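# Carry the tube rack from the next room to the desk

## Task

Go to the counter in the adjoining room, pick up the tube rack and bring it to the desk. It counts only if the rack ends up standing upright on the desk with each tube seated all the way down in a hole, and it stays that way without the robot supporting it. The task fails if the rack or any tube touches the floor, or if the robot falls over or is left leaning. The connecting door swings shut by itself, but a magnetic catch on the wall can keep it open. At the end, open the gripper and back the robot away.

## Robot and tools

Robot: a Hello Robot Stretch 3 with one arm. It has a two-wheel base (0.33 m long, 0.34 m wide) that drives forward and back and turns in place, but cannot move sideways. A lift carries the arm up a mast, and the arm telescopes out to the robot's RIGHT, so the gripper is moved forward by driving the base. Turns pivot about the point midway between the drive wheels, 0.05 m behind the front edge. With the arm retracted and the wrist folded, a turn sweeps a 0.28 m radius. An unfolded, level wrist reaches beyond that circle.

Cameras: head_camera and nav_camera on the head, both aimed by head_pan_rad and head_tilt_rad. wrist_camera is on the gripper. Every successful execute_actions result ends with one image per camera, taken at the end of the call. An empty actions list just returns the current view.

Frames: the base frame has its origin on the floor between the drive wheels, x forward, y left, z up. hand_pose is in this frame, at the fingertip meeting point. The odometry frame is the base frame where the scene began. Heading is positive to the left, from -3.142 to 3.142.

execute_actions takes actions, a list run in order. An invalid action or an out-of-range number rejects the whole call, and nothing in it runs. Each action can have:
- robot: either one command, or a list of up to 8 commands run one after another (a {"pause_s": s} item waits s seconds, at most 15), or {"stop": true}, which brakes everything and clears the queue.
- steps: an integer from 1 to 450 control steps, at 30 per second. {"steps": n} alone only waits.
- until: early exit, usable only together with steps.

A command holds base, joints and/or contact_limits, and their motions start together.
- base: exactly one key. translate_m is a relative drive in metres, positive forward, |value| up to 1. rotate_rad is a relative turn in radians, positive counter-clockwise (left), |value| up to 3.2. Both are measured from wherever the base is when that command begins.
- joints: absolute targets by name. Joints you leave out keep their goals. The ranges are:
  - lift_m: 0 to 1.1 m, arm height.
  - arm_m: 0 to 0.52 m, extension.
  - wrist_yaw_rad: -1.345 to 4.42. 0 is along the arm, positive swings toward the front, 3.0 is folded over the base.
  - wrist_pitch_rad: -1.57 to 0.451. Negative tips the fingertips down.
  - wrist_roll_rad: -2.911 to 2.911.
  - gripper_m: -0.089 to 0.179. Larger is wider, and the real fingertip gap is 0.007 to 0.025 smaller than the value.
  - head_pan_rad: -3.953 to 1.73. -1.57 looks along the arm.
  - head_tilt_rad: -1.53 to 0.419. Negative looks down.
- contact_limits: {"arm_m": e}, a motor effort in percent (1 to 100) at which the arm motion halts. Lower is gentler. It lasts until the next arm_m command, and values above the maximum are cut.

A new command overrides at once. Named joints retarget, and any older queue is thrown away. Queued commands advance only after the previous one ends "done" (or "off_target" for the base or gripper). Any other ending drops the rest.

until: {"robot": {"status": "ended"}} fires when nothing reads moving and the queue is not running. Use it with steps 450 to wait for a motion to finish. You can also compare fields such as {"lift_m": [">", 0.3], "base_status": ["!=", "moving"]}. Operators are =, !=, <, <=, > and >=. Numbers are compared as printed: 3 decimals, or 4 for translate_m and rotate_rad. {"any": {"status": "ended"}} fires when the first motion ends.

Speed: full base speed (0.30 m/s, 1.9 rad/s) needs lift_m below 0.30, arm_m below 0.03 and wrist_yaw_rad above 2.54. Otherwise the base is capped at 0.10 m/s and 0.63 rad/s.

Gripper: to grasp, command a value below the object's width; lower values squeeze harder. To release, command at least 0.02 above the touch value. Neither the reading nor "done" proves you are holding something, so check the cameras. Squeezing too hard triggers a stall guard that weakens the grip. Send a new value to squeeze again.

Wrist safety: fold (wrist_yaw_rad to 3.0) or unfold only with lift_m between 0.32 and 0.95, pitch -0.4 and roll near 0. Once folded, the lift may go down to 0.25. With yaw below -0.4, keep pitch at -0.5 or lower.

Tipping: pushing against something rigid with the gripper above about 0.45 m can tip the robot, and more so with a higher contact limit or a repeated push. Driving while the gripper holds or hooks something fixed can also tip it, as can snagging furniture, especially when reversing. If base_tilt shows a lean, undo the last motion in small steps and free the gripper. If it stays tipped, lower lift_m to about 0.2.

Results:
- base_status shows progress against the goal, e.g. translate_m +0.12 of +0.30.
- joint_goals, joint_status and measured_speeds (units per second) report each joint.
- refusals, queue (idle/running/done/dropped/stopped) and queue_left report the queue.
- Statuses: moving, done, off_target (resting away from the goal, possibly still pushing), contact_stop (the lift or arm hit something and went slack), time_out, stopped, not_commanded, torque_fault (a wrist servo is off for 10 s; it goes limp and refuses goals).
- Lines starting refused:, dropped: or replaced: explain failures. They count actions and commands from 0.
- robot.on_its_own appears when the robot changed a goal, a joint is slack or off, an idle motor shows unusual effort, or the tilt is 3 degrees or more.
- lidar_m: 12 sector distances in metres, each 30 degrees wide, sector 1 ahead and then counter-clockwise (4 left, 7 behind, 10 right). The plane is 0.17 m high, so it sees table legs but not tops. It ignores clear objects, and "-" means nothing seen.
- wrist_depth_mm (45 to 1000) and head_depth_mm (280 to 4000, image sideways): 7x7 grids of median depth.
- base_odometry comes from the wheels, so slip counts as travel. turned_by_wheels and turned_by_imu report turning.
- base_tilt is in degrees, forward and right positive.
- motor_effort is percent per motor, with the peak in brackets. Readings are noisy and biased.

zoom_image: camera (head_camera, nav_camera or wrist_camera) and region [x0, y0, x1, y1] in image pixels from the top-left corner, at most 504 by 504. It returns a closer view of the latest image.

finished_scene: scene, the current scene's number. This is irreversible. Before calling it, make sure all motion has ended, the gripper is open and clear of the rack, and no servo is off.

Avoid drops, slams, hard hits and forceful pushes. Loose objects may occasionally get nudged by an outside push.

Each tool is called after ">>>" by a JSON object that holds its "name" and its "arguments", one argument or row to a line.

## Session

>>> {"name": "execute_actions", "arguments": {
  "actions": []
}}

Scene clock: 0.00 s.
robot.base_odometry: x=+0.000 y=+0.000 heading=+0.000 (m, m, rad; robot's odometry frame)
robot.turned_by_wheels: +0.000 (rad since the last result)
robot.turned_by_imu: +0.000 (rad since the last result)
robot.base_tilt: forward=+2.5 right=-0.6 (deg)
robot.lidar_m: 0.80 0.98 0.94 0.94 1.16 2.53 2.71 1.37 1.58 1.21 0.87 0.79
robot.head_depth_mm: 728 721 715 707 704 699 692 / 755 747 742 734 728 722 717 / 784 776 767 761 757 750 744 / 815 807 800 795 786 779 769 / 849 837 832 823 815 810 804 / 884 878 872 857 850 844 833 / 925 915 903 897 887 876 870
robot.base_status: not_commanded
robot.joint_positions: lift_m=+0.546 arm_m=-0.003 wrist_yaw_rad=+2.955 wrist_pitch_rad=-0.507 wrist_roll_rad=-0.007 gripper_m=+0.037 head_pan_rad=+0.012 head_tilt_rad=-0.024
robot.joint_goals: lift_m=+0.546 arm_m=-0.003 wrist_yaw_rad=+2.955 wrist_pitch_rad=-0.507 wrist_roll_rad=-0.007 gripper_m=+0.037 head_pan_rad=+0.012 head_tilt_rad=-0.024
robot.joint_status: lift_m=not_commanded arm_m=not_commanded wrist_yaw_rad=not_commanded wrist_pitch_rad=not_commanded wrist_roll_rad=not_commanded gripper_m=not_commanded head_pan_rad=not_commanded head_tilt_rad=not_commanded
robot.measured_speeds: translate_m=+0.000 rotate_rad=+0.000 lift_m=+0.000 arm_m=+0.000 wrist_yaw_rad=+0.000 wrist_pitch_rad=+0.000 wrist_roll_rad=+0.000 head_pan_rad=+0.000 head_tilt_rad=+0.000
robot: refusals=0 queue=idle queue_left=0
robot.motor_effort: left_wheel=+0 right_wheel=+0 lift_m=+26 arm_m=+1 wrist_yaw_rad=+0 wrist_pitch_rad=+10 wrist_roll_rad=+0 gripper_m=-1 head_pan_rad=+0 head_tilt_rad=+1 (%)
robot.hand_pose: x=+0.0183 y=+0.0665 z=+0.5394 quat_wxyz=(+0.240, +0.695, +0.114, +0.668) (m; robot's base frame)
robot.wrist_depth_mm: - - 958 902 860 835 776 / - - - - 961 910 877 / - - - - - - 948 / - - - - - - - / 885 879 920 888 907 894 894 / 770 741 - 765 789 749 755 / 680 676 652 670 668 670 681
pictures: head_camera (sideways: a quarter turn clockwise sets it upright), nav_camera (sideways: a quarter turn counterclockwise sets it upright), wrist_camera
Images, in order (width x height): head_camera 896x504, nav_camera 672x504, wrist_camera 644x364.

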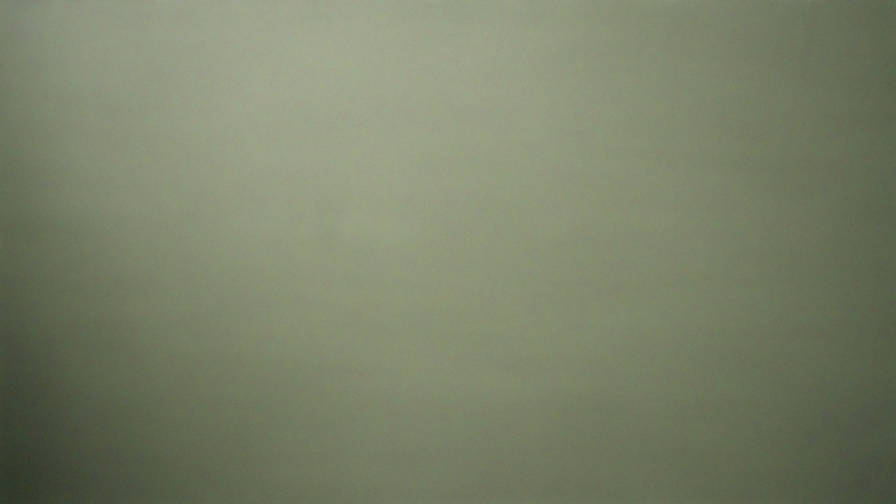

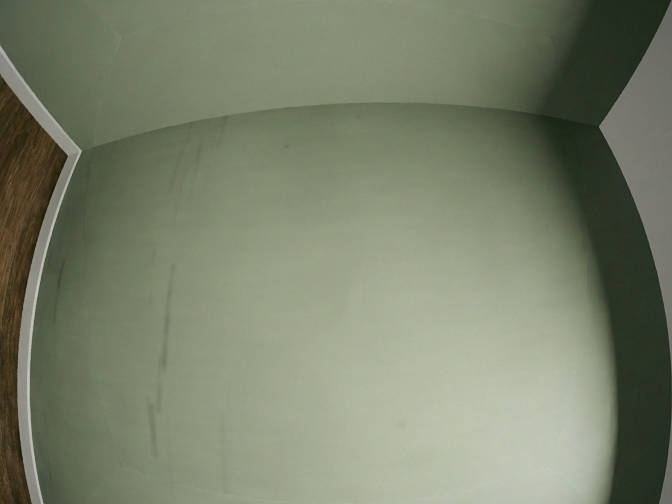

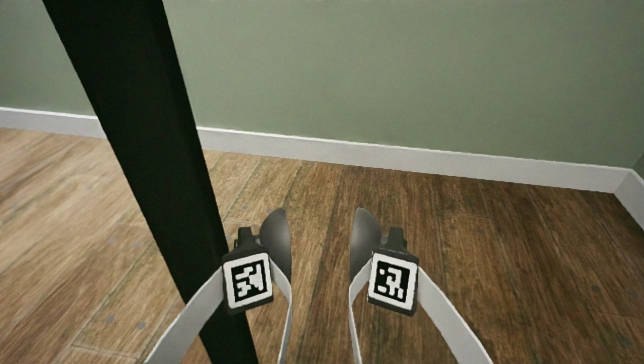

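Look around.

>>> {"name": "execute_actions", "arguments": {
  "actions": [
    {"robot":{"joints":{"head_pan_rad":-3.0,"head_tilt_rad":-0.5}},"steps":200,"until":{"robot":{"status":"ended"}}}
  ]
}}

>>> {"name": "execute_actions", "arguments": {
  "actions": [
    {"robot":{"joints":{"head_pan_rad":-1.5,"head_tilt_rad":-0.5}},"steps":200,"until":{"robot":{"status":"ended"}}}
  ]
}}

>>> {"name": "execute_actions", "arguments": {
  "actions": [
    {"robot":{"joints":{"head_pan_rad":1.6,"head_tilt_rad":-0.5}},"steps":200,"until":{"robot":{"status":"ended"}}}
  ]
}}

Scene clock: 5.17 s.
robot.base_odometry: x=+0.000 y=+0.000 heading=+0.000 (m, m, rad; robot's odometry frame)
robot.turned_by_wheels: +0.000 (rad since the last result)
robot.turned_by_imu: -0.001 (rad since the last result)
robot.base_tilt: forward=+2.5 right=-0.6 (deg)
robot.lidar_m: 0.80 0.99 0.94 0.94 1.16 2.53 2.71 1.38 1.58 1.21 0.87 0.79
robot.head_depth_mm: 2543 2720 2856 3046 2246 1706 1396 / 2653 2811 3015 3107 2237 1707 1383 / 2811 2999 3190 3211 2188 1698 1370 / 2846 3030 3323 3115 2182 1691 1375 / 2440 2633 2891 2894 2169 1678 1355 / 2128 2289 2426 2584 2143 1667 1355 / 1878 1985 2118 1346 2128 1659 1350
robot.base_status: not_commanded
robot.joint_positions: lift_m=+0.546 arm_m=-0.003 wrist_yaw_rad=+2.955 wrist_pitch_rad=-0.507 wrist_roll_rad=-0.007 gripper_m=+0.037 head_pan_rad=-2.993 head_tilt_rad=-0.494
robot.joint_goals: lift_m=+0.546 arm_m=-0.003 wrist_yaw_rad=+2.955 wrist_pitch_rad=-0.507 wrist_roll_rad=-0.007 gripper_m=+0.037 head_pan_rad=-3.000 head_tilt_rad=-0.500
robot.joint_status: lift_m=not_commanded arm_m=not_commanded wrist_yaw_rad=not_commanded wrist_pitch_rad=not_commanded wrist_roll_rad=not_commanded gripper_m=not_commanded head_pan_rad=done head_tilt_rad=done
robot.measured_speeds: translate_m=+0.000 rotate_rad=+0.000 lift_m=+0.000 arm_m=+0.000 wrist_yaw_rad=+0.000 wrist_pitch_rad=+0.000 wrist_roll_rad=+0.000 head_pan_rad=+0.000 head_tilt_rad=+0.000
robot: refusals=0 queue=done queue_left=0
robot.motor_effort: left_wheel=+0(0) right_wheel=+0(0) lift_m=+26(26) arm_m=+0(0) wrist_yaw_rad=+0(0) wrist_pitch_rad=+9(9) wrist_roll_rad=+0(0) gripper_m=+0(1) head_pan_rad=-3(36) head_tilt_rad=-1(20) (%)
robot.hand_pose: x=+0.0183 y=+0.0665 z=+0.5394 quat_wxyz=(+0.240, +0.695, +0.114, +0.668) (m; robot's base frame)
robot.wrist_depth_mm: - - 936 907 855 826 767 / - - - - 947 888 840 / - - - - - - 930 / - - - - - - - / 896 878 929 914 902 885 880 / 779 764 - 765 786 762 756 / 666 663 648 670 664 679 660
pictures: head_camera (sideways: a quarter turn clockwise sets it upright), nav_camera (sideways: a quarter turn counterclockwise sets it upright), wrist_camera
Images, in order (width x height): head_camera 896x504, nav_camera 672x504, wrist_camera 644x364.

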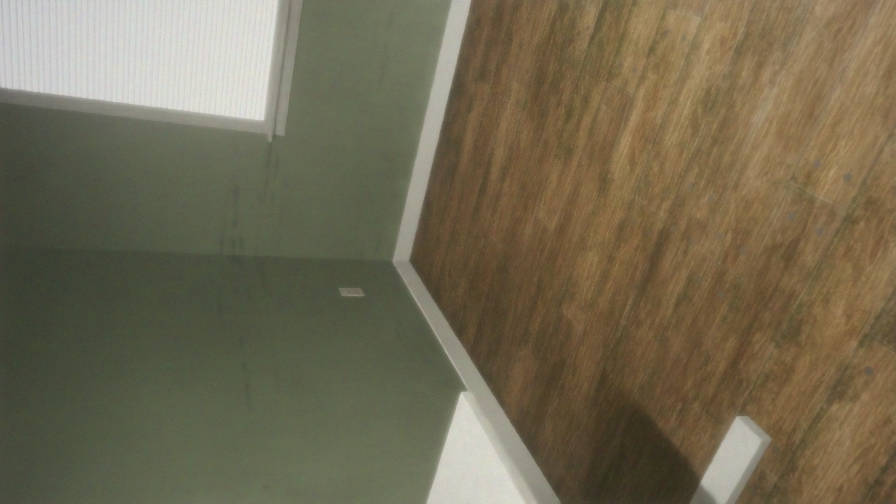

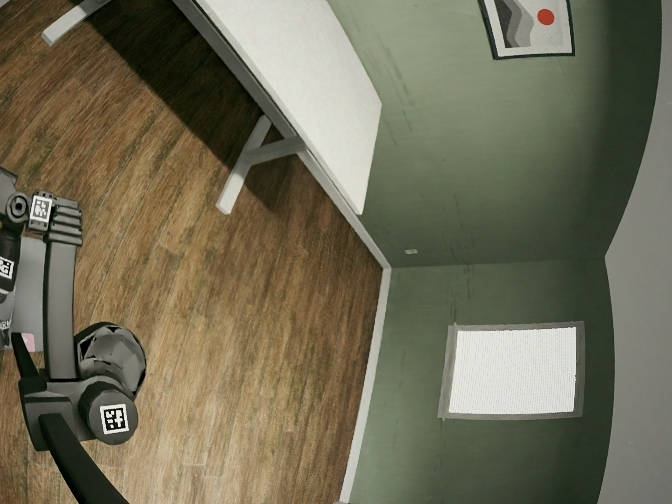

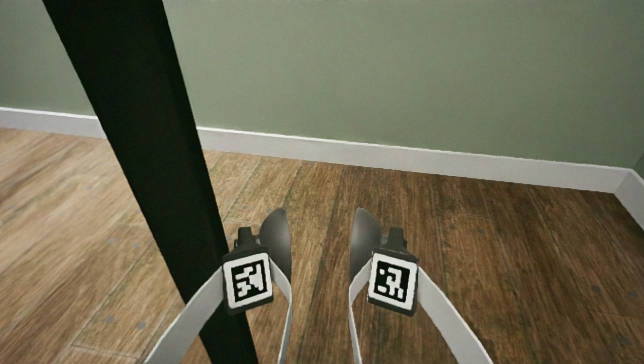

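Scene clock: 6.47 s.
robot.base_odometry: x=+0.000 y=+0.000 heading=+0.000 (m, m, rad; robot's odometry frame)
robot.turned_by_wheels: +0.000 (rad since the last result)
robot.turned_by_imu: +0.000 (rad since the last result)
robot.base_tilt: forward=+2.4 right=-0.4 (deg)
robot.lidar_m: 0.80 0.98 0.94 0.95 1.16 2.53 2.71 1.38 1.58 1.21 0.87 0.79
robot.head_depth_mm: 1302 1385 1483 1439 994 1722 1389 / 1355 1446 1550 1430 1025 1711 1382 / 1398 1513 1625 1402 1067 1681 1371 / 1466 1573 1710 1391 1116 1591 1365 / 1370 1478 1607 1631 1796 1657 1355 / 1165 1239 1321 1413 1506 1583 1352 / 1006 1063 1122 1198 1274 1370 1328
robot.base_status: not_commanded
robot.joint_positions: lift_m=+0.546 arm_m=-0.003 wrist_yaw_rad=+2.955 wrist_pitch_rad=-0.507 wrist_roll_rad=-0.007 gripper_m=+0.037 head_pan_rad=-1.507 head_tilt_rad=-0.494
robot.joint_goals: lift_m=+0.546 arm_m=-0.003 wrist_yaw_rad=+2.955 wrist_pitch_rad=-0.507 wrist_roll_rad=-0.007 gripper_m=+0.037 head_pan_rad=-1.500 head_tilt_rad=-0.500
robot.joint_status: lift_m=not_commanded arm_m=not_commanded wrist_yaw_rad=not_commanded wrist_pitch_rad=not_commanded wrist_roll_rad=not_commanded gripper_m=not_commanded head_pan_rad=done head_tilt_rad=done
robot.measured_speeds: translate_m=+0.000 rotate_rad=+0.000 lift_m=+0.000 arm_m=+0.000 wrist_yaw_rad=+0.000 wrist_pitch_rad=+0.000 wrist_roll_rad=+0.000 head_pan_rad=+0.000 head_tilt_rad=+0.000
robot: refusals=0 queue=done queue_left=0
robot.motor_effort: left_wheel=+0(0) right_wheel=+0(0) lift_m=+26(26) arm_m=+0(0) wrist_yaw_rad=+1(0) wrist_pitch_rad=+9(10) wrist_roll_rad=+0(0) gripper_m=+0(1) head_pan_rad=+3(34) head_tilt_rad=-2(2) (%)
robot.hand_pose: x=+0.0183 y=+0.0665 z=+0.5394 quat_wxyz=(+0.240, +0.695, +0.114, +0.668) (m; robot's base frame)
robot.wrist_depth_mm: - - 948 895 840 829 792 / - - - - 937 885 855 / - - - - - - 911 / - - - - - - - / 908 895 923 877 912 891 869 / 765 766 - 753 781 759 773 / 664 675 646 661 672 661 660
pictures: head_camera (sideways: a quarter turn clockwise sets it upright), nav_camera (sideways: a quarter turn counterclockwise sets it upright), wrist_camera
Images, in order (width x height): head_camera 896x504, nav_camera 672x504, wrist_camera 644x364.

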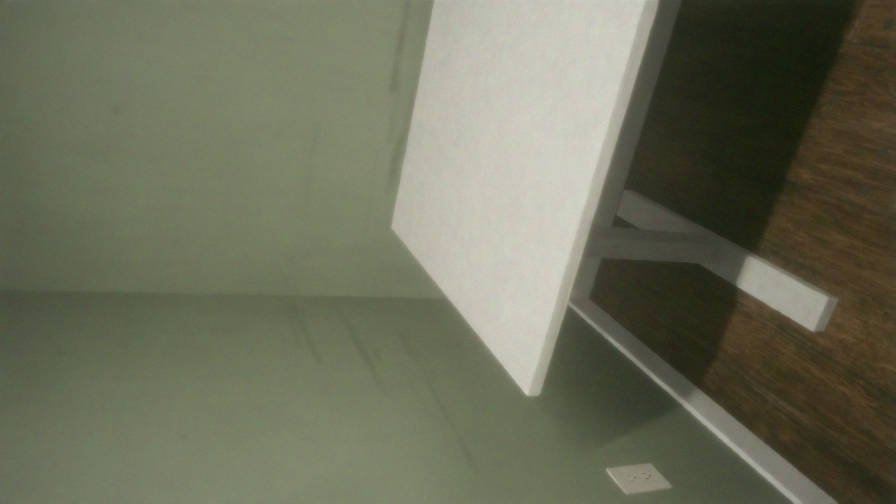

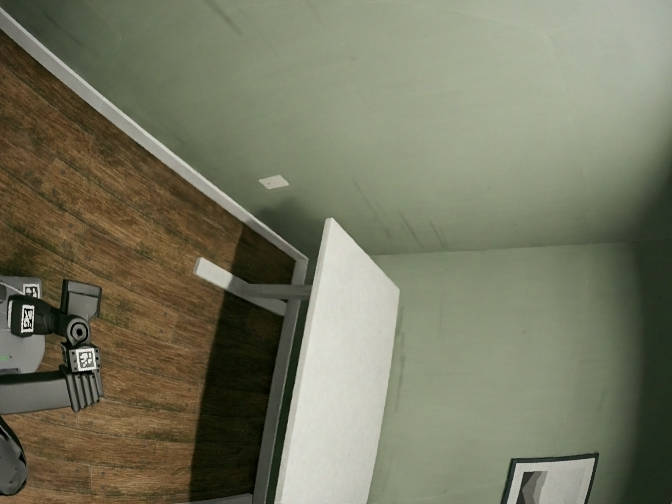

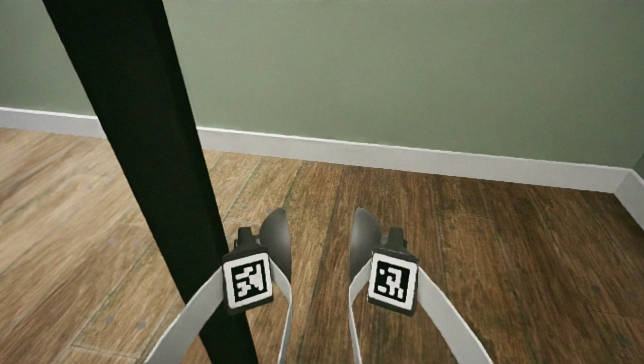

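Scene clock: 8.47 s.
robot.base_odometry: x=+0.000 y=+0.000 heading=+0.000 (m, m, rad; robot's odometry frame)
robot.turned_by_wheels: +0.000 (rad since the last result)
robot.turned_by_imu: -0.001 (rad since the last result)
robot.base_tilt: forward=+2.5 right=-0.4 (deg)
robot.lidar_m: 0.80 0.98 0.94 0.95 1.16 2.53 2.71 1.38 1.58 1.21 0.87 0.79
robot.head_depth_mm: 745 796 855 921 1000 1087 1198 / 772 827 886 960 1044 1150 1262 / 800 860 923 1002 1094 1208 1296 / 830 892 964 1047 1145 1286 1345 / 864 929 1007 1102 1209 1353 1359 / 892 963 1056 1159 1283 1435 1351 / 932 1011 1103 1219 1358 1505 1342
robot.base_status: not_commanded
robot.joint_positions: lift_m=+0.546 arm_m=-0.003 wrist_yaw_rad=+2.955 wrist_pitch_rad=-0.507 wrist_roll_rad=-0.007 gripper_m=+0.037 head_pan_rad=+1.593 head_tilt_rad=-0.494
robot.joint_goals: lift_m=+0.546 arm_m=-0.003 wrist_yaw_rad=+2.955 wrist_pitch_rad=-0.507 wrist_roll_rad=-0.007 gripper_m=+0.037 head_pan_rad=+1.600 head_tilt_rad=-0.500
robot.joint_status: lift_m=not_commanded arm_m=not_commanded wrist_yaw_rad=not_commanded wrist_pitch_rad=not_commanded wrist_roll_rad=not_commanded gripper_m=not_commanded head_pan_rad=done head_tilt_rad=done
robot.measured_speeds: translate_m=+0.000 rotate_rad=+0.000 lift_m=+0.000 arm_m=+0.000 wrist_yaw_rad=+0.000 wrist_pitch_rad=+0.000 wrist_roll_rad=+0.000 head_pan_rad=+0.000 head_tilt_rad=+0.000
robot: refusals=0 queue=done queue_left=0
robot.motor_effort: left_wheel=+0(0) right_wheel=+0(0) lift_m=+27(26) arm_m=+1(0) wrist_yaw_rad=+0(0) wrist_pitch_rad=+9(10) wrist_roll_rad=+0(0) gripper_m=+0(0) head_pan_rad=+3(36) head_tilt_rad=-2(2) (%)
robot.hand_pose: x=+0.0183 y=+0.0665 z=+0.5394 quat_wxyz=(+0.240, +0.695, +0.114, +0.668) (m; robot's base frame)
robot.wrist_depth_mm: - - 950 921 863 823 791 / - - - - 936 891 851 / - - - - - - 933 / - - - - - - - / 896 874 930 895 882 898 873 / 769 767 - 762 793 778 776 / 664 677 657 656 662 664 663
pictures: head_camera (sideways: a quarter turn clockwise sets it upright), nav_camera (sideways: a quarter turn counterclockwise sets it upright), wrist_camera
Images, in order (width x height): head_camera 896x504, nav_camera 672x504, wrist_camera 644x364.

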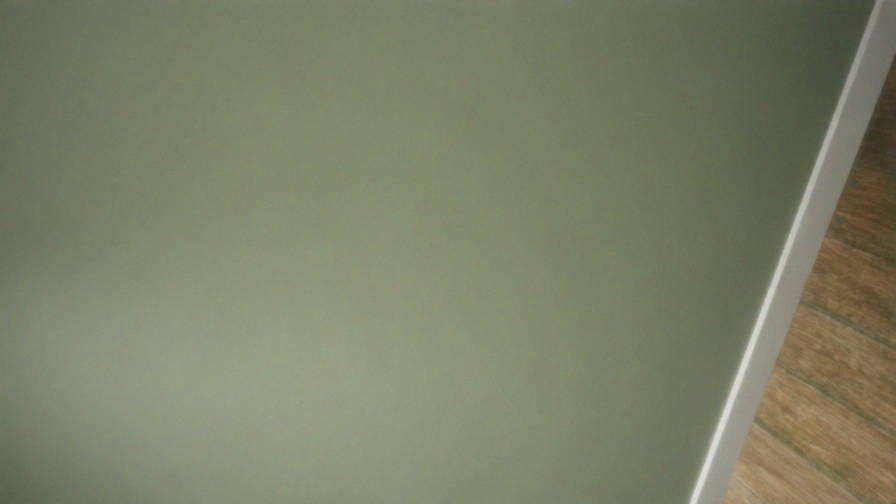

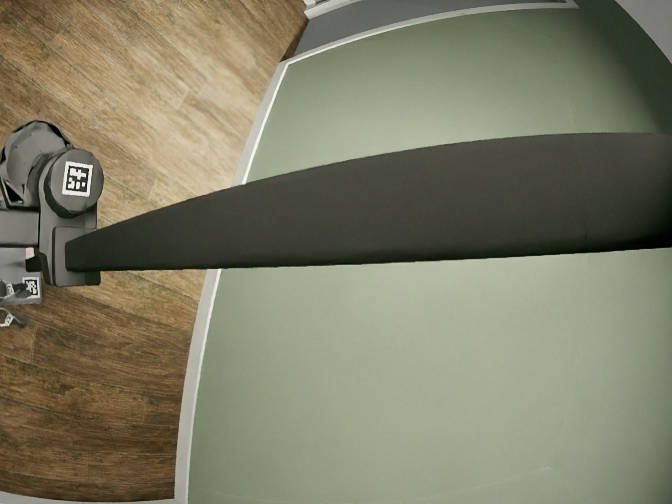

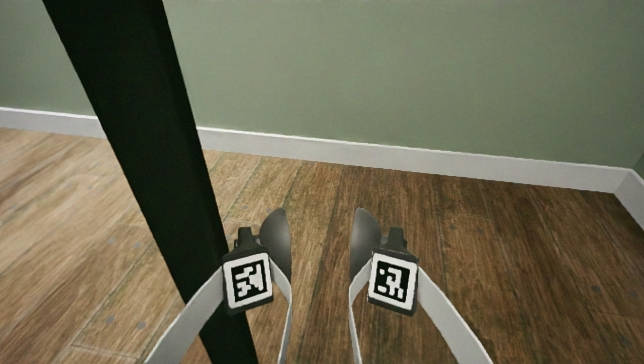

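>>> {"name": "execute_actions", "arguments": {
  "actions": [
    {"robot":[{"joints":{"lift_m":0.25,"wrist_pitch_rad":-0.4,"wrist_yaw_rad":3.0,"head_pan_rad":0,"head_tilt_rad":-0.4}},{"base":{"rotate_rad":2.5}}],"steps":400,"until":{"robot":{"status":"ended"}}}
  ]
}}

Scene clock: 17.20 s.
robot.base_odometry: x=+0.000 y=+0.000 heading=+2.500 (m, m, rad; robot's odometry frame)
robot.turned_by_wheels: +2.500 (rad since the last result)
robot.turned_by_imu: +2.500 (rad since the last result)
robot.base_tilt: forward=+2.6 right=-0.6 (deg)
robot.lidar_m: 1.79 2.97 1.38 1.58 1.21 0.94 0.79 0.79 0.90 0.94 0.94 1.07
robot.head_depth_mm: 1415 1443 1472 1496 1525 1566 1471 / 1687 1713 1767 1798 1853 1803 1469 / 2281 2334 2390 2444 2280 1850 1470 / 2657 2827 2972 3118 2496 1841 1454 / 2628 2778 3002 3153 2492 1831 1461 / 2548 2723 2882 3055 2448 1831 1456 / 2476 2625 2828 2959 2442 1799 1441
robot.base_status: done (rotate_rad +2.4999 of +2.5000)
robot.joint_positions: lift_m=+0.250 arm_m=-0.003 wrist_yaw_rad=+2.999 wrist_pitch_rad=-0.421 wrist_roll_rad=-0.007 gripper_m=+0.037 head_pan_rad=+0.007 head_tilt_rad=-0.408
robot.joint_goals: lift_m=+0.250 arm_m=-0.003 wrist_yaw_rad=+3.000 wrist_pitch_rad=-0.400 wrist_roll_rad=-0.007 gripper_m=+0.037 head_pan_rad=+0.000 head_tilt_rad=-0.400
robot.joint_status: lift_m=done arm_m=not_commanded wrist_yaw_rad=done wrist_pitch_rad=done wrist_roll_rad=not_commanded gripper_m=not_commanded head_pan_rad=done head_tilt_rad=done
robot.measured_speeds: translate_m=+0.000 rotate_rad=+0.000 lift_m=+0.000 arm_m=+0.000 wrist_yaw_rad=+0.000 wrist_pitch_rad=+0.000 wrist_roll_rad=+0.000 head_pan_rad=+0.000 head_tilt_rad=+0.000
robot: refusals=0 queue=done queue_left=0
robot.motor_effort: left_wheel=-4(13) right_wheel=+2(8) lift_m=+22(26) arm_m=+0(0) wrist_yaw_rad=+2(5) wrist_pitch_rad=+13(16) wrist_roll_rad=+0(0) gripper_m=+0(1) head_pan_rad=-3(35) head_tilt_rad=+3(9) (%)
robot.hand_pose: x=+0.0107 y=+0.0796 z=+0.2623 quat_wxyz=(+0.197, +0.698, +0.099, +0.682) (m; robot's base frame)
robot.wrist_depth_mm: - - - - - - - / - - - - - - - / 902 883 921 945 923 901 919 / 689 692 689 705 691 680 695 / 566 557 - 556 578 560 565 / 469 488 - - 488 461 465 / - - - - 399 400 402
pictures: head_camera (sideways: a quarter turn clockwise sets it upright), nav_camera (sideways: a quarter turn counterclockwise sets it upright), wrist_camera
Images, in order (width x height): head_camera 896x504, nav_camera 672x504, wrist_camera 644x364.

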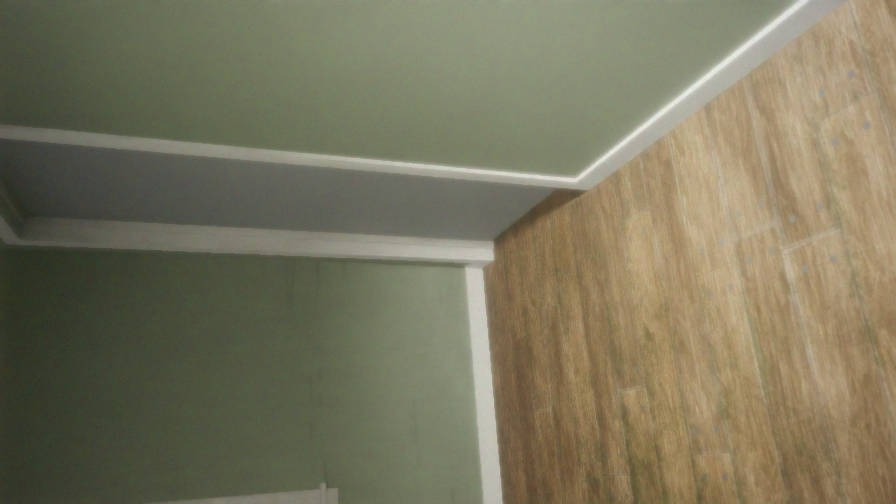

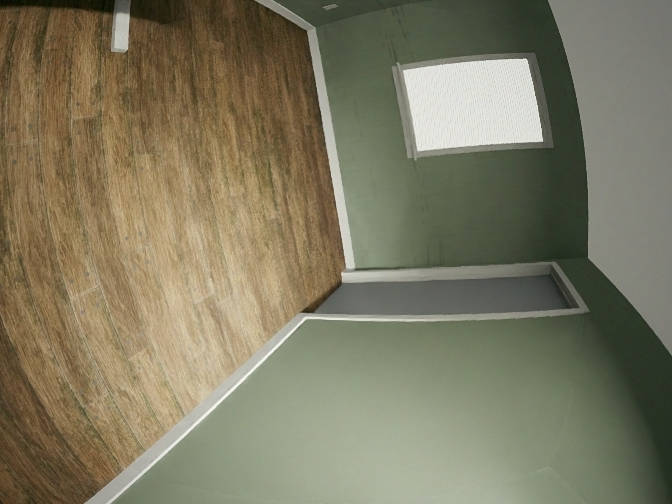

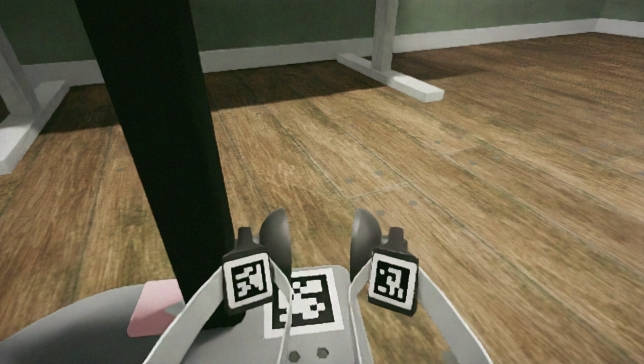

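>>> {"name": "execute_actions", "arguments": {
  "actions": [
    {"robot":[{"base":{"rotate_rad":0.38}},{"base":{"translate_m":1.0}},{"base":{"translate_m":1.0},"joints":{"head_pan_rad":-1.57,"head_tilt_rad":-0.4}}],"steps":450,"until":{"robot":{"status":"ended"}}}
  ]
}}

Scene clock: 33.90 s.
robot.base_odometry: x=-1.932 y=+0.518 heading=+2.880 (m, m, rad; robot's odometry frame)
robot.turned_by_wheels: +0.380 (rad since the last result)
robot.turned_by_imu: +0.385 (rad since the last result)
robot.base_tilt: forward=+2.6 right=-0.5 (deg)
robot.lidar_m: 0.99 1.06 1.42 1.40 1.50 1.50 2.76 1.45 1.14 1.10 1.28 1.01
robot.head_depth_mm: 928 979 1048 1117 1203 1297 1402 / 927 986 1057 1125 1216 1322 1393 / 991 1057 1079 1156 1234 1328 1402 / 1020 1084 1152 1236 1322 1435 1449 / 1024 1087 1163 1247 1338 1462 1462 / 1035 1101 1169 1255 1361 1480 1450 / 1040 1114 1181 1267 1360 1490 1444
robot.base_status: done (translate_m +1.0000 of +1.0000)
robot.joint_positions: lift_m=+0.250 arm_m=-0.003 wrist_yaw_rad=+2.999 wrist_pitch_rad=-0.420 wrist_roll_rad=-0.007 gripper_m=+0.037 head_pan_rad=-1.563 head_tilt_rad=-0.408
robot.joint_goals: lift_m=+0.250 arm_m=-0.003 wrist_yaw_rad=+3.000 wrist_pitch_rad=-0.400 wrist_roll_rad=-0.007 gripper_m=+0.037 head_pan_rad=-1.570 head_tilt_rad=-0.400
robot.joint_status: lift_m=done arm_m=not_commanded wrist_yaw_rad=done wrist_pitch_rad=done wrist_roll_rad=not_commanded gripper_m=not_commanded head_pan_rad=done head_tilt_rad=done
robot.measured_speeds: translate_m=+0.000 rotate_rad=+0.000 lift_m=+0.000 arm_m=+0.000 wrist_yaw_rad=+0.000 wrist_pitch_rad=+0.000 wrist_roll_rad=+0.000 head_pan_rad=+0.000 head_tilt_rad=+0.000
robot: refusals=0 queue=done queue_left=0
robot.motor_effort: left_wheel=-4(13) right_wheel=+2(9) lift_m=+22(22) arm_m=+0(0) wrist_yaw_rad=+0(1) wrist_pitch_rad=+13(13) wrist_roll_rad=+0(0) gripper_m=+1(0) head_pan_rad=-3(35) head_tilt_rad=+3(1) (%)
robot.hand_pose: x=+0.0106 y=+0.0797 z=+0.2624 quat_wxyz=(+0.196, +0.698, +0.099, +0.682) (m; robot's base frame)
robot.wrist_depth_mm: - - - - - - - / - - - - - - - / 918 895 939 929 920 932 918 / 714 704 708 705 697 701 690 / 558 563 - 560 568 558 562 / 472 482 - - 486 472 470 / - - - - 405 405 403
pictures: head_camera (sideways: a quarter turn clockwise sets it upright), nav_camera (sideways: a quarter turn counterclockwise sets it upright), wrist_camera
Images, in order (width x height): head_camera 896x504, nav_camera 672x504, wrist_camera 644x364.

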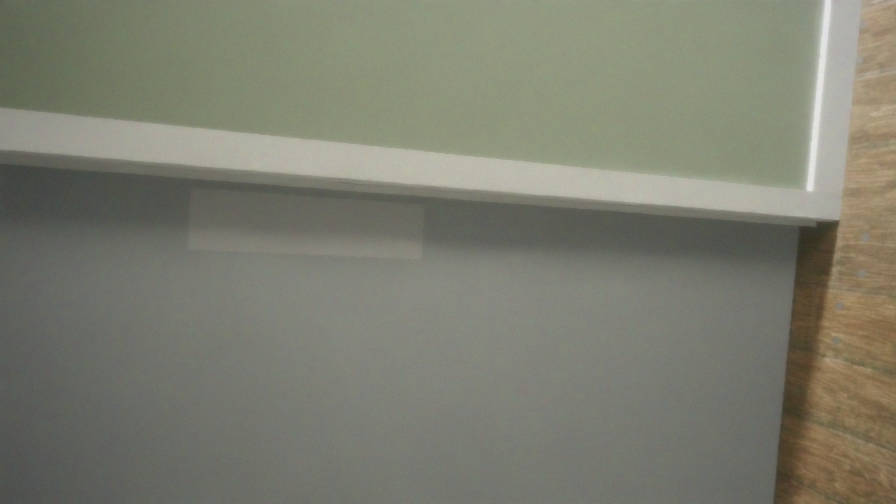

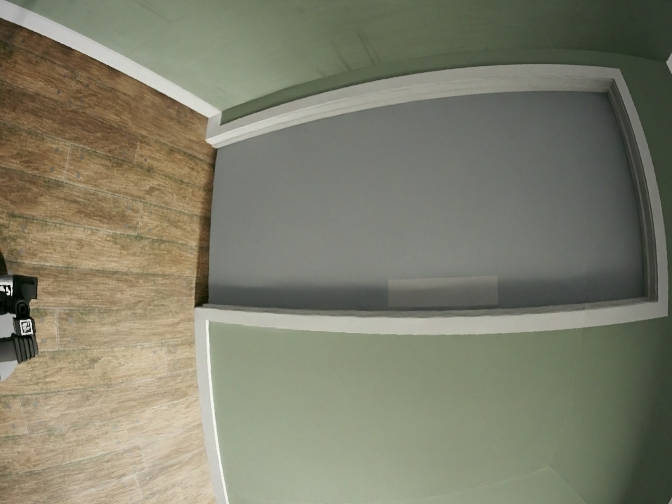

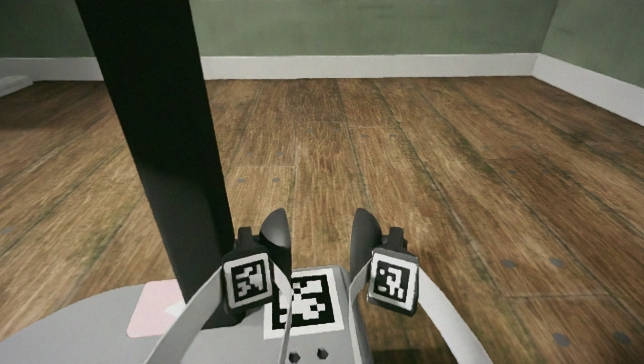

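>>> {"name": "execute_actions", "arguments": {
  "actions": [
    {"robot":[{"base":{"translate_m":0.27}},{"base":{"rotate_rad":-1.571},"joints":{"head_pan_rad":0,"head_tilt_rad":-0.9}},{"base":{"translate_m":0.7}}],"steps":450,"until":{"robot":{"status":"ended"}}}
  ]
}}

Scene clock: 48.83 s.
robot.base_odometry: x=-2.011 y=+1.264 heading=+1.309 (m, m, rad; robot's odometry frame)
robot.turned_by_wheels: -1.571 (rad since the last result)
robot.turned_by_imu: -1.571 (rad since the last result)
robot.base_tilt: forward=+2.5 right=-0.4 (deg)
robot.lidar_m: 0.53 0.57 0.66 0.65 0.70 1.04 2.07 2.21 3.16 1.25 0.58 0.54
robot.head_depth_mm: 424 485 570 685 865 1071 1141 / 427 491 576 695 882 1205 1143 / 432 498 585 708 901 1225 1133 / 437 502 590 720 918 1215 1132 / 441 508 597 730 935 1233 1127 / 445 513 607 744 959 1223 1122 / 450 518 614 757 981 1237 1111
robot.base_status: done (translate_m +0.7000 of +0.7000)
robot.joint_positions: lift_m=+0.250 arm_m=-0.003 wrist_yaw_rad=+2.999 wrist_pitch_rad=-0.420 wrist_roll_rad=-0.007 gripper_m=+0.037 head_pan_rad=-0.007 head_tilt_rad=-0.890
robot.joint_goals: lift_m=+0.250 arm_m=-0.003 wrist_yaw_rad=+3.000 wrist_pitch_rad=-0.400 wrist_roll_rad=-0.007 gripper_m=+0.037 head_pan_rad=+0.000 head_tilt_rad=-0.900
robot.joint_status: lift_m=done arm_m=not_commanded wrist_yaw_rad=done wrist_pitch_rad=done wrist_roll_rad=not_commanded gripper_m=not_commanded head_pan_rad=done head_tilt_rad=done
robot.measured_speeds: translate_m=+0.000 rotate_rad=+0.000 lift_m=+0.000 arm_m=+0.000 wrist_yaw_rad=+0.000 wrist_pitch_rad=+0.000 wrist_roll_rad=+0.000 head_pan_rad=+0.000 head_tilt_rad=+0.000
robot: refusals=0 queue=done queue_left=0
robot.motor_effort: left_wheel=+4(16) right_wheel=-2(7) lift_m=+22(22) arm_m=+0(0) wrist_yaw_rad=+1(1) wrist_pitch_rad=+12(12) wrist_roll_rad=+0(0) gripper_m=+0(0) head_pan_rad=+3(36) head_tilt_rad=-4(24) (%)
robot.hand_pose: x=+0.0106 y=+0.0797 z=+0.2624 quat_wxyz=(+0.196, +0.698, +0.099, +0.682) (m; robot's base frame)
robot.wrist_depth_mm: 611 - 616 621 630 629 504 / 663 - 674 678 674 678 539 / 718 729 715 730 723 722 575 / 688 700 704 712 685 661 617 / 556 562 - 554 574 566 562 / 470 486 - - 489 465 464 / - - - - 402 402 400
pictures: head_camera (sideways: a quarter turn clockwise sets it upright), nav_camera (sideways: a quarter turn counterclockwise sets it upright), wrist_camera
Images, in order (width x height): head_camera 896x504, nav_camera 672x504, wrist_camera 644x364.

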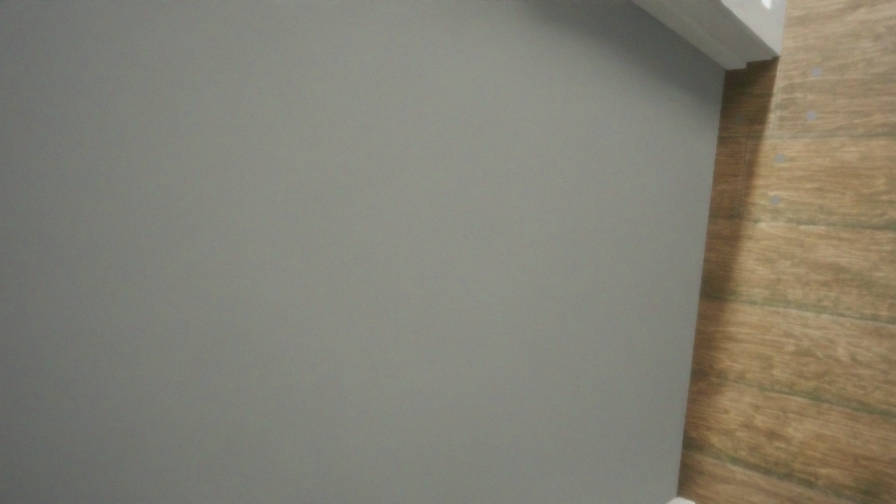

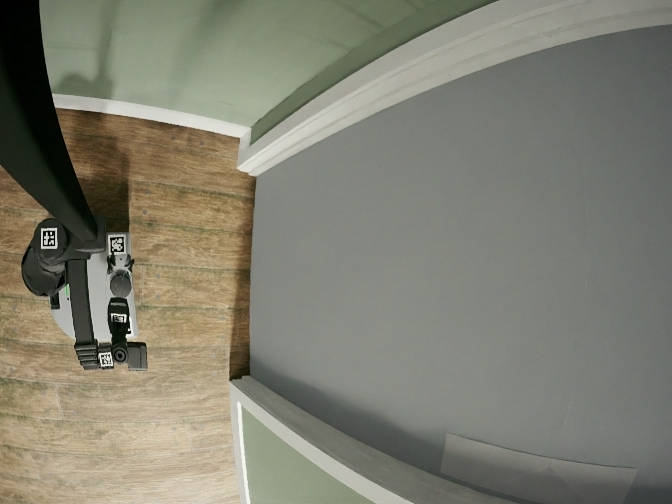

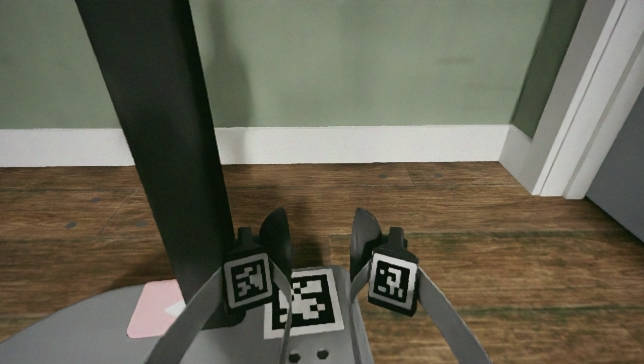

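>>> {"name": "execute_actions", "arguments": {
  "actions": [
    {"robot":[{"base":{"translate_m":0.42}},{"joints":{"lift_m":0.33}},{"base":{"translate_m":0.5}}],"steps":450,"until":{"robot":{"status":"ended"}}}
  ]
}}

Scene clock: 63.40 s.
robot.base_odometry: x=-1.773 y=+2.152 heading=+1.309 (m, m, rad; robot's odometry frame)
robot.turned_by_wheels: +0.000 (rad since the last result)
robot.turned_by_imu: -0.148 (rad since the last result)
robot.base_tilt: forward=+2.4 right=-0.5 (deg)
robot.lidar_m: - - 0.15 0.20 0.62 0.83 2.10 2.61 3.30 0.26 0.15 -
robot.head_depth_mm: - - - - - - - / - - - - - - - / - - - - - - - / - - - - - - - / - - - - - - - / - - - - - - - / - - - - - - -
robot.base_status: done (translate_m +0.4999 of +0.5000)
robot.joint_positions: lift_m=+0.330 arm_m=-0.003 wrist_yaw_rad=+3.001 wrist_pitch_rad=-0.418 wrist_roll_rad=-0.006 gripper_m=+0.037 head_pan_rad=+0.015 head_tilt_rad=-0.907
robot.joint_goals: lift_m=+0.330 arm_m=-0.003 wrist_yaw_rad=+3.000 wrist_pitch_rad=-0.400 wrist_roll_rad=-0.006 gripper_m=+0.037 head_pan_rad=+0.000 head_tilt_rad=-0.900
robot.joint_status: lift_m=done arm_m=not_commanded wrist_yaw_rad=done wrist_pitch_rad=done wrist_roll_rad=not_commanded gripper_m=not_commanded head_pan_rad=done head_tilt_rad=done
robot.measured_speeds: translate_m=+0.000 rotate_rad=+0.000 lift_m=+0.000 arm_m=+0.000 wrist_yaw_rad=+0.000 wrist_pitch_rad=+0.000 wrist_roll_rad=+0.000 head_pan_rad=+0.000 head_tilt_rad=+0.000
robot: refusals=0 queue=done queue_left=0
robot.motor_effort: left_wheel=+12(100) right_wheel=+5(55) lift_m=+26(32) arm_m=+1(0) wrist_yaw_rad=-1(18) wrist_pitch_rad=+11(14) wrist_roll_rad=+0(1) gripper_m=+0(1) head_pan_rad=-6(14) head_tilt_rad=+2(5) (%)
robot.hand_pose: x=+0.0102 y=+0.0800 z=+0.3426 quat_wxyz=(+0.195, +0.698, +0.099, +0.682) (m; robot's base frame)
robot.wrist_depth_mm: 518 - 545 369 145 90 66 / 559 - 585 399 149 92 66 / 610 625 638 444 153 93 67 / 664 679 713 479 159 95 68 / 670 669 - 534 150 97 69 / 560 567 - 526 140 99 70 / 483 497 - 369 194 97 72
pictures: head_camera (sideways: a quarter turn clockwise sets it upright), nav_camera (sideways: a quarter turn counterclockwise sets it upright), wrist_camera
Images, in order (width x height): head_camera 896x504, nav_camera 672x504, wrist_camera 644x364.

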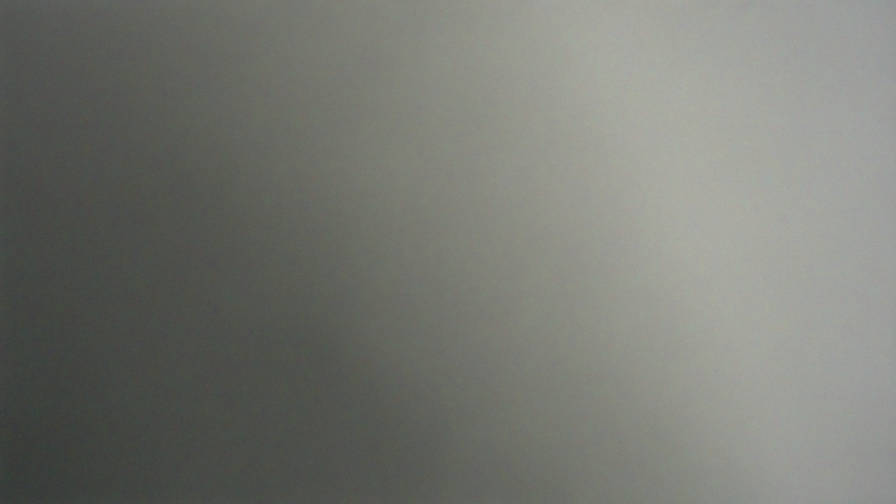

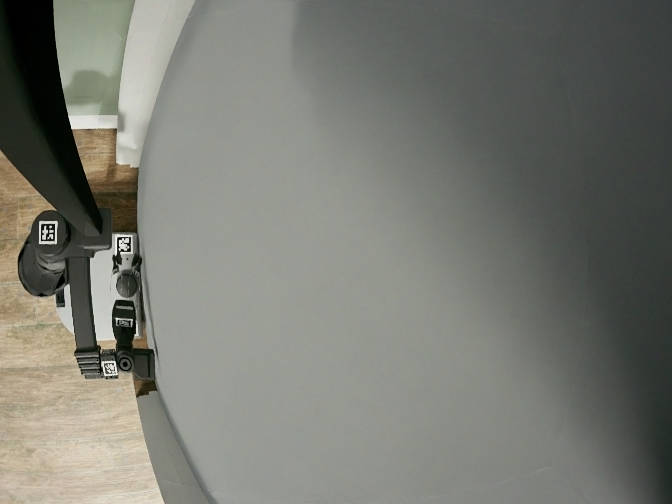

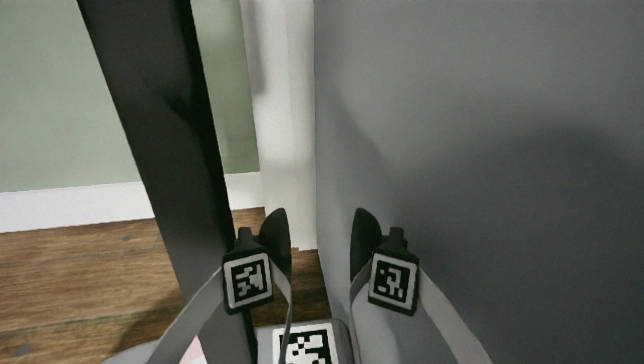

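>>> {"name": "execute_actions", "arguments": {
  "actions": [
    {"robot":{"base":{"translate_m":-0.08},"joints":{"head_pan_rad":-0.9,"head_tilt_rad":-1.1}},"steps":450,"until":{"robot":{"status":"ended"}}}
  ]
}}

Scene clock: 73.50 s.
robot.base_odometry: x=-1.794 y=+2.075 heading=+1.309 (m, m, rad; robot's odometry frame)
robot.turned_by_wheels: +0.000 (rad since the last result)
robot.turned_by_imu: -0.002 (rad since the last result)
robot.base_tilt: forward=+2.5 right=-0.5 (deg)
robot.lidar_m: - 0.15 0.19 0.44 0.62 0.82 2.08 2.53 3.31 0.43 0.20 0.15
robot.head_depth_mm: 328 423 514 1419 1354 1222 1111 / - 342 515 694 1306 1216 1143 / - 298 364 567 1034 1232 - / - - 304 386 621 1173 - / - - - 308 411 693 1092 / - - - - 317 439 776 / - - - - - 328 473
robot.base_status: done (translate_m -0.0800 of -0.0800)
robot.joint_positions: lift_m=+0.330 arm_m=-0.003 wrist_yaw_rad=+3.001 wrist_pitch_rad=-0.418 wrist_roll_rad=-0.006 gripper_m=+0.037 head_pan_rad=-0.893 head_tilt_rad=-1.087
robot.joint_goals: lift_m=+0.330 arm_m=-0.003 wrist_yaw_rad=+3.000 wrist_pitch_rad=-0.400 wrist_roll_rad=-0.006 gripper_m=+0.037 head_pan_rad=-0.900 head_tilt_rad=-1.100
robot.joint_status: lift_m=done arm_m=not_commanded wrist_yaw_rad=done wrist_pitch_rad=done wrist_roll_rad=not_commanded gripper_m=not_commanded head_pan_rad=done head_tilt_rad=done
robot.measured_speeds: translate_m=+0.000 rotate_rad=+0.000 lift_m=+0.000 arm_m=+0.000 wrist_yaw_rad=+0.000 wrist_pitch_rad=+0.000 wrist_roll_rad=+0.000 head_pan_rad=+0.000 head_tilt_rad=+0.000
robot: refusals=0 queue=done queue_left=0
robot.motor_effort: left_wheel=+2(12) right_wheel=-1(6) lift_m=+26(26) arm_m=+1(0) wrist_yaw_rad=-1(1) wrist_pitch_rad=+11(11) wrist_roll_rad=+0(1) gripper_m=+0(0) head_pan_rad=-3(37) head_tilt_rad=-5(17) (%)
robot.hand_pose: x=+0.0102 y=+0.0800 z=+0.3426 quat_wxyz=(+0.195, +0.698, +0.099, +0.682) (m; robot's base frame)
robot.wrist_depth_mm: 518 - 563 444 313 197 143 / 557 - 602 479 324 199 145 / 610 611 654 529 333 203 147 / 652 669 716 577 349 208 149 / 669 682 - 615 330 212 151 / 566 564 - 558 307 216 154 / 486 502 - 517 423 210 156
pictures: head_camera (sideways: a quarter turn clockwise sets it upright), nav_camera (sideways: a quarter turn counterclockwise sets it upright), wrist_camera
Images, in order (width x height): head_camera 896x504, nav_camera 672x504, wrist_camera 644x364.

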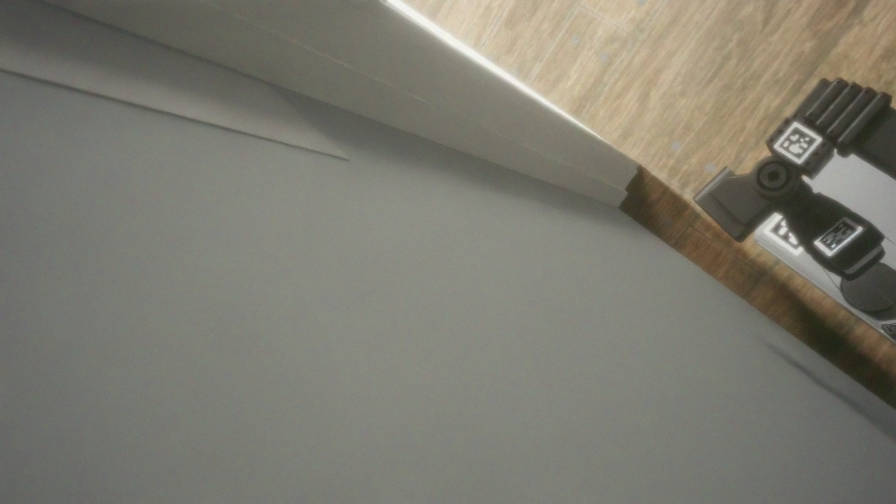

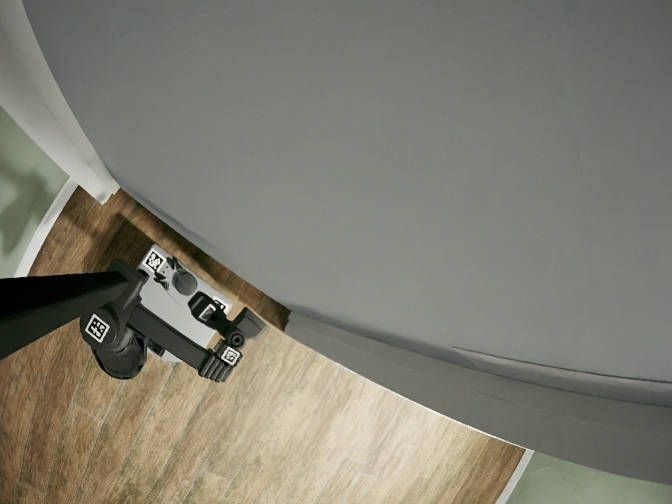

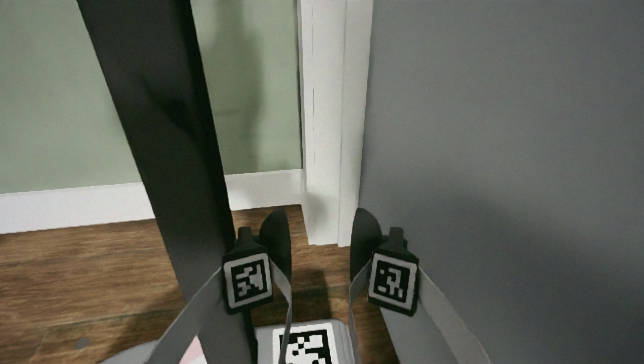

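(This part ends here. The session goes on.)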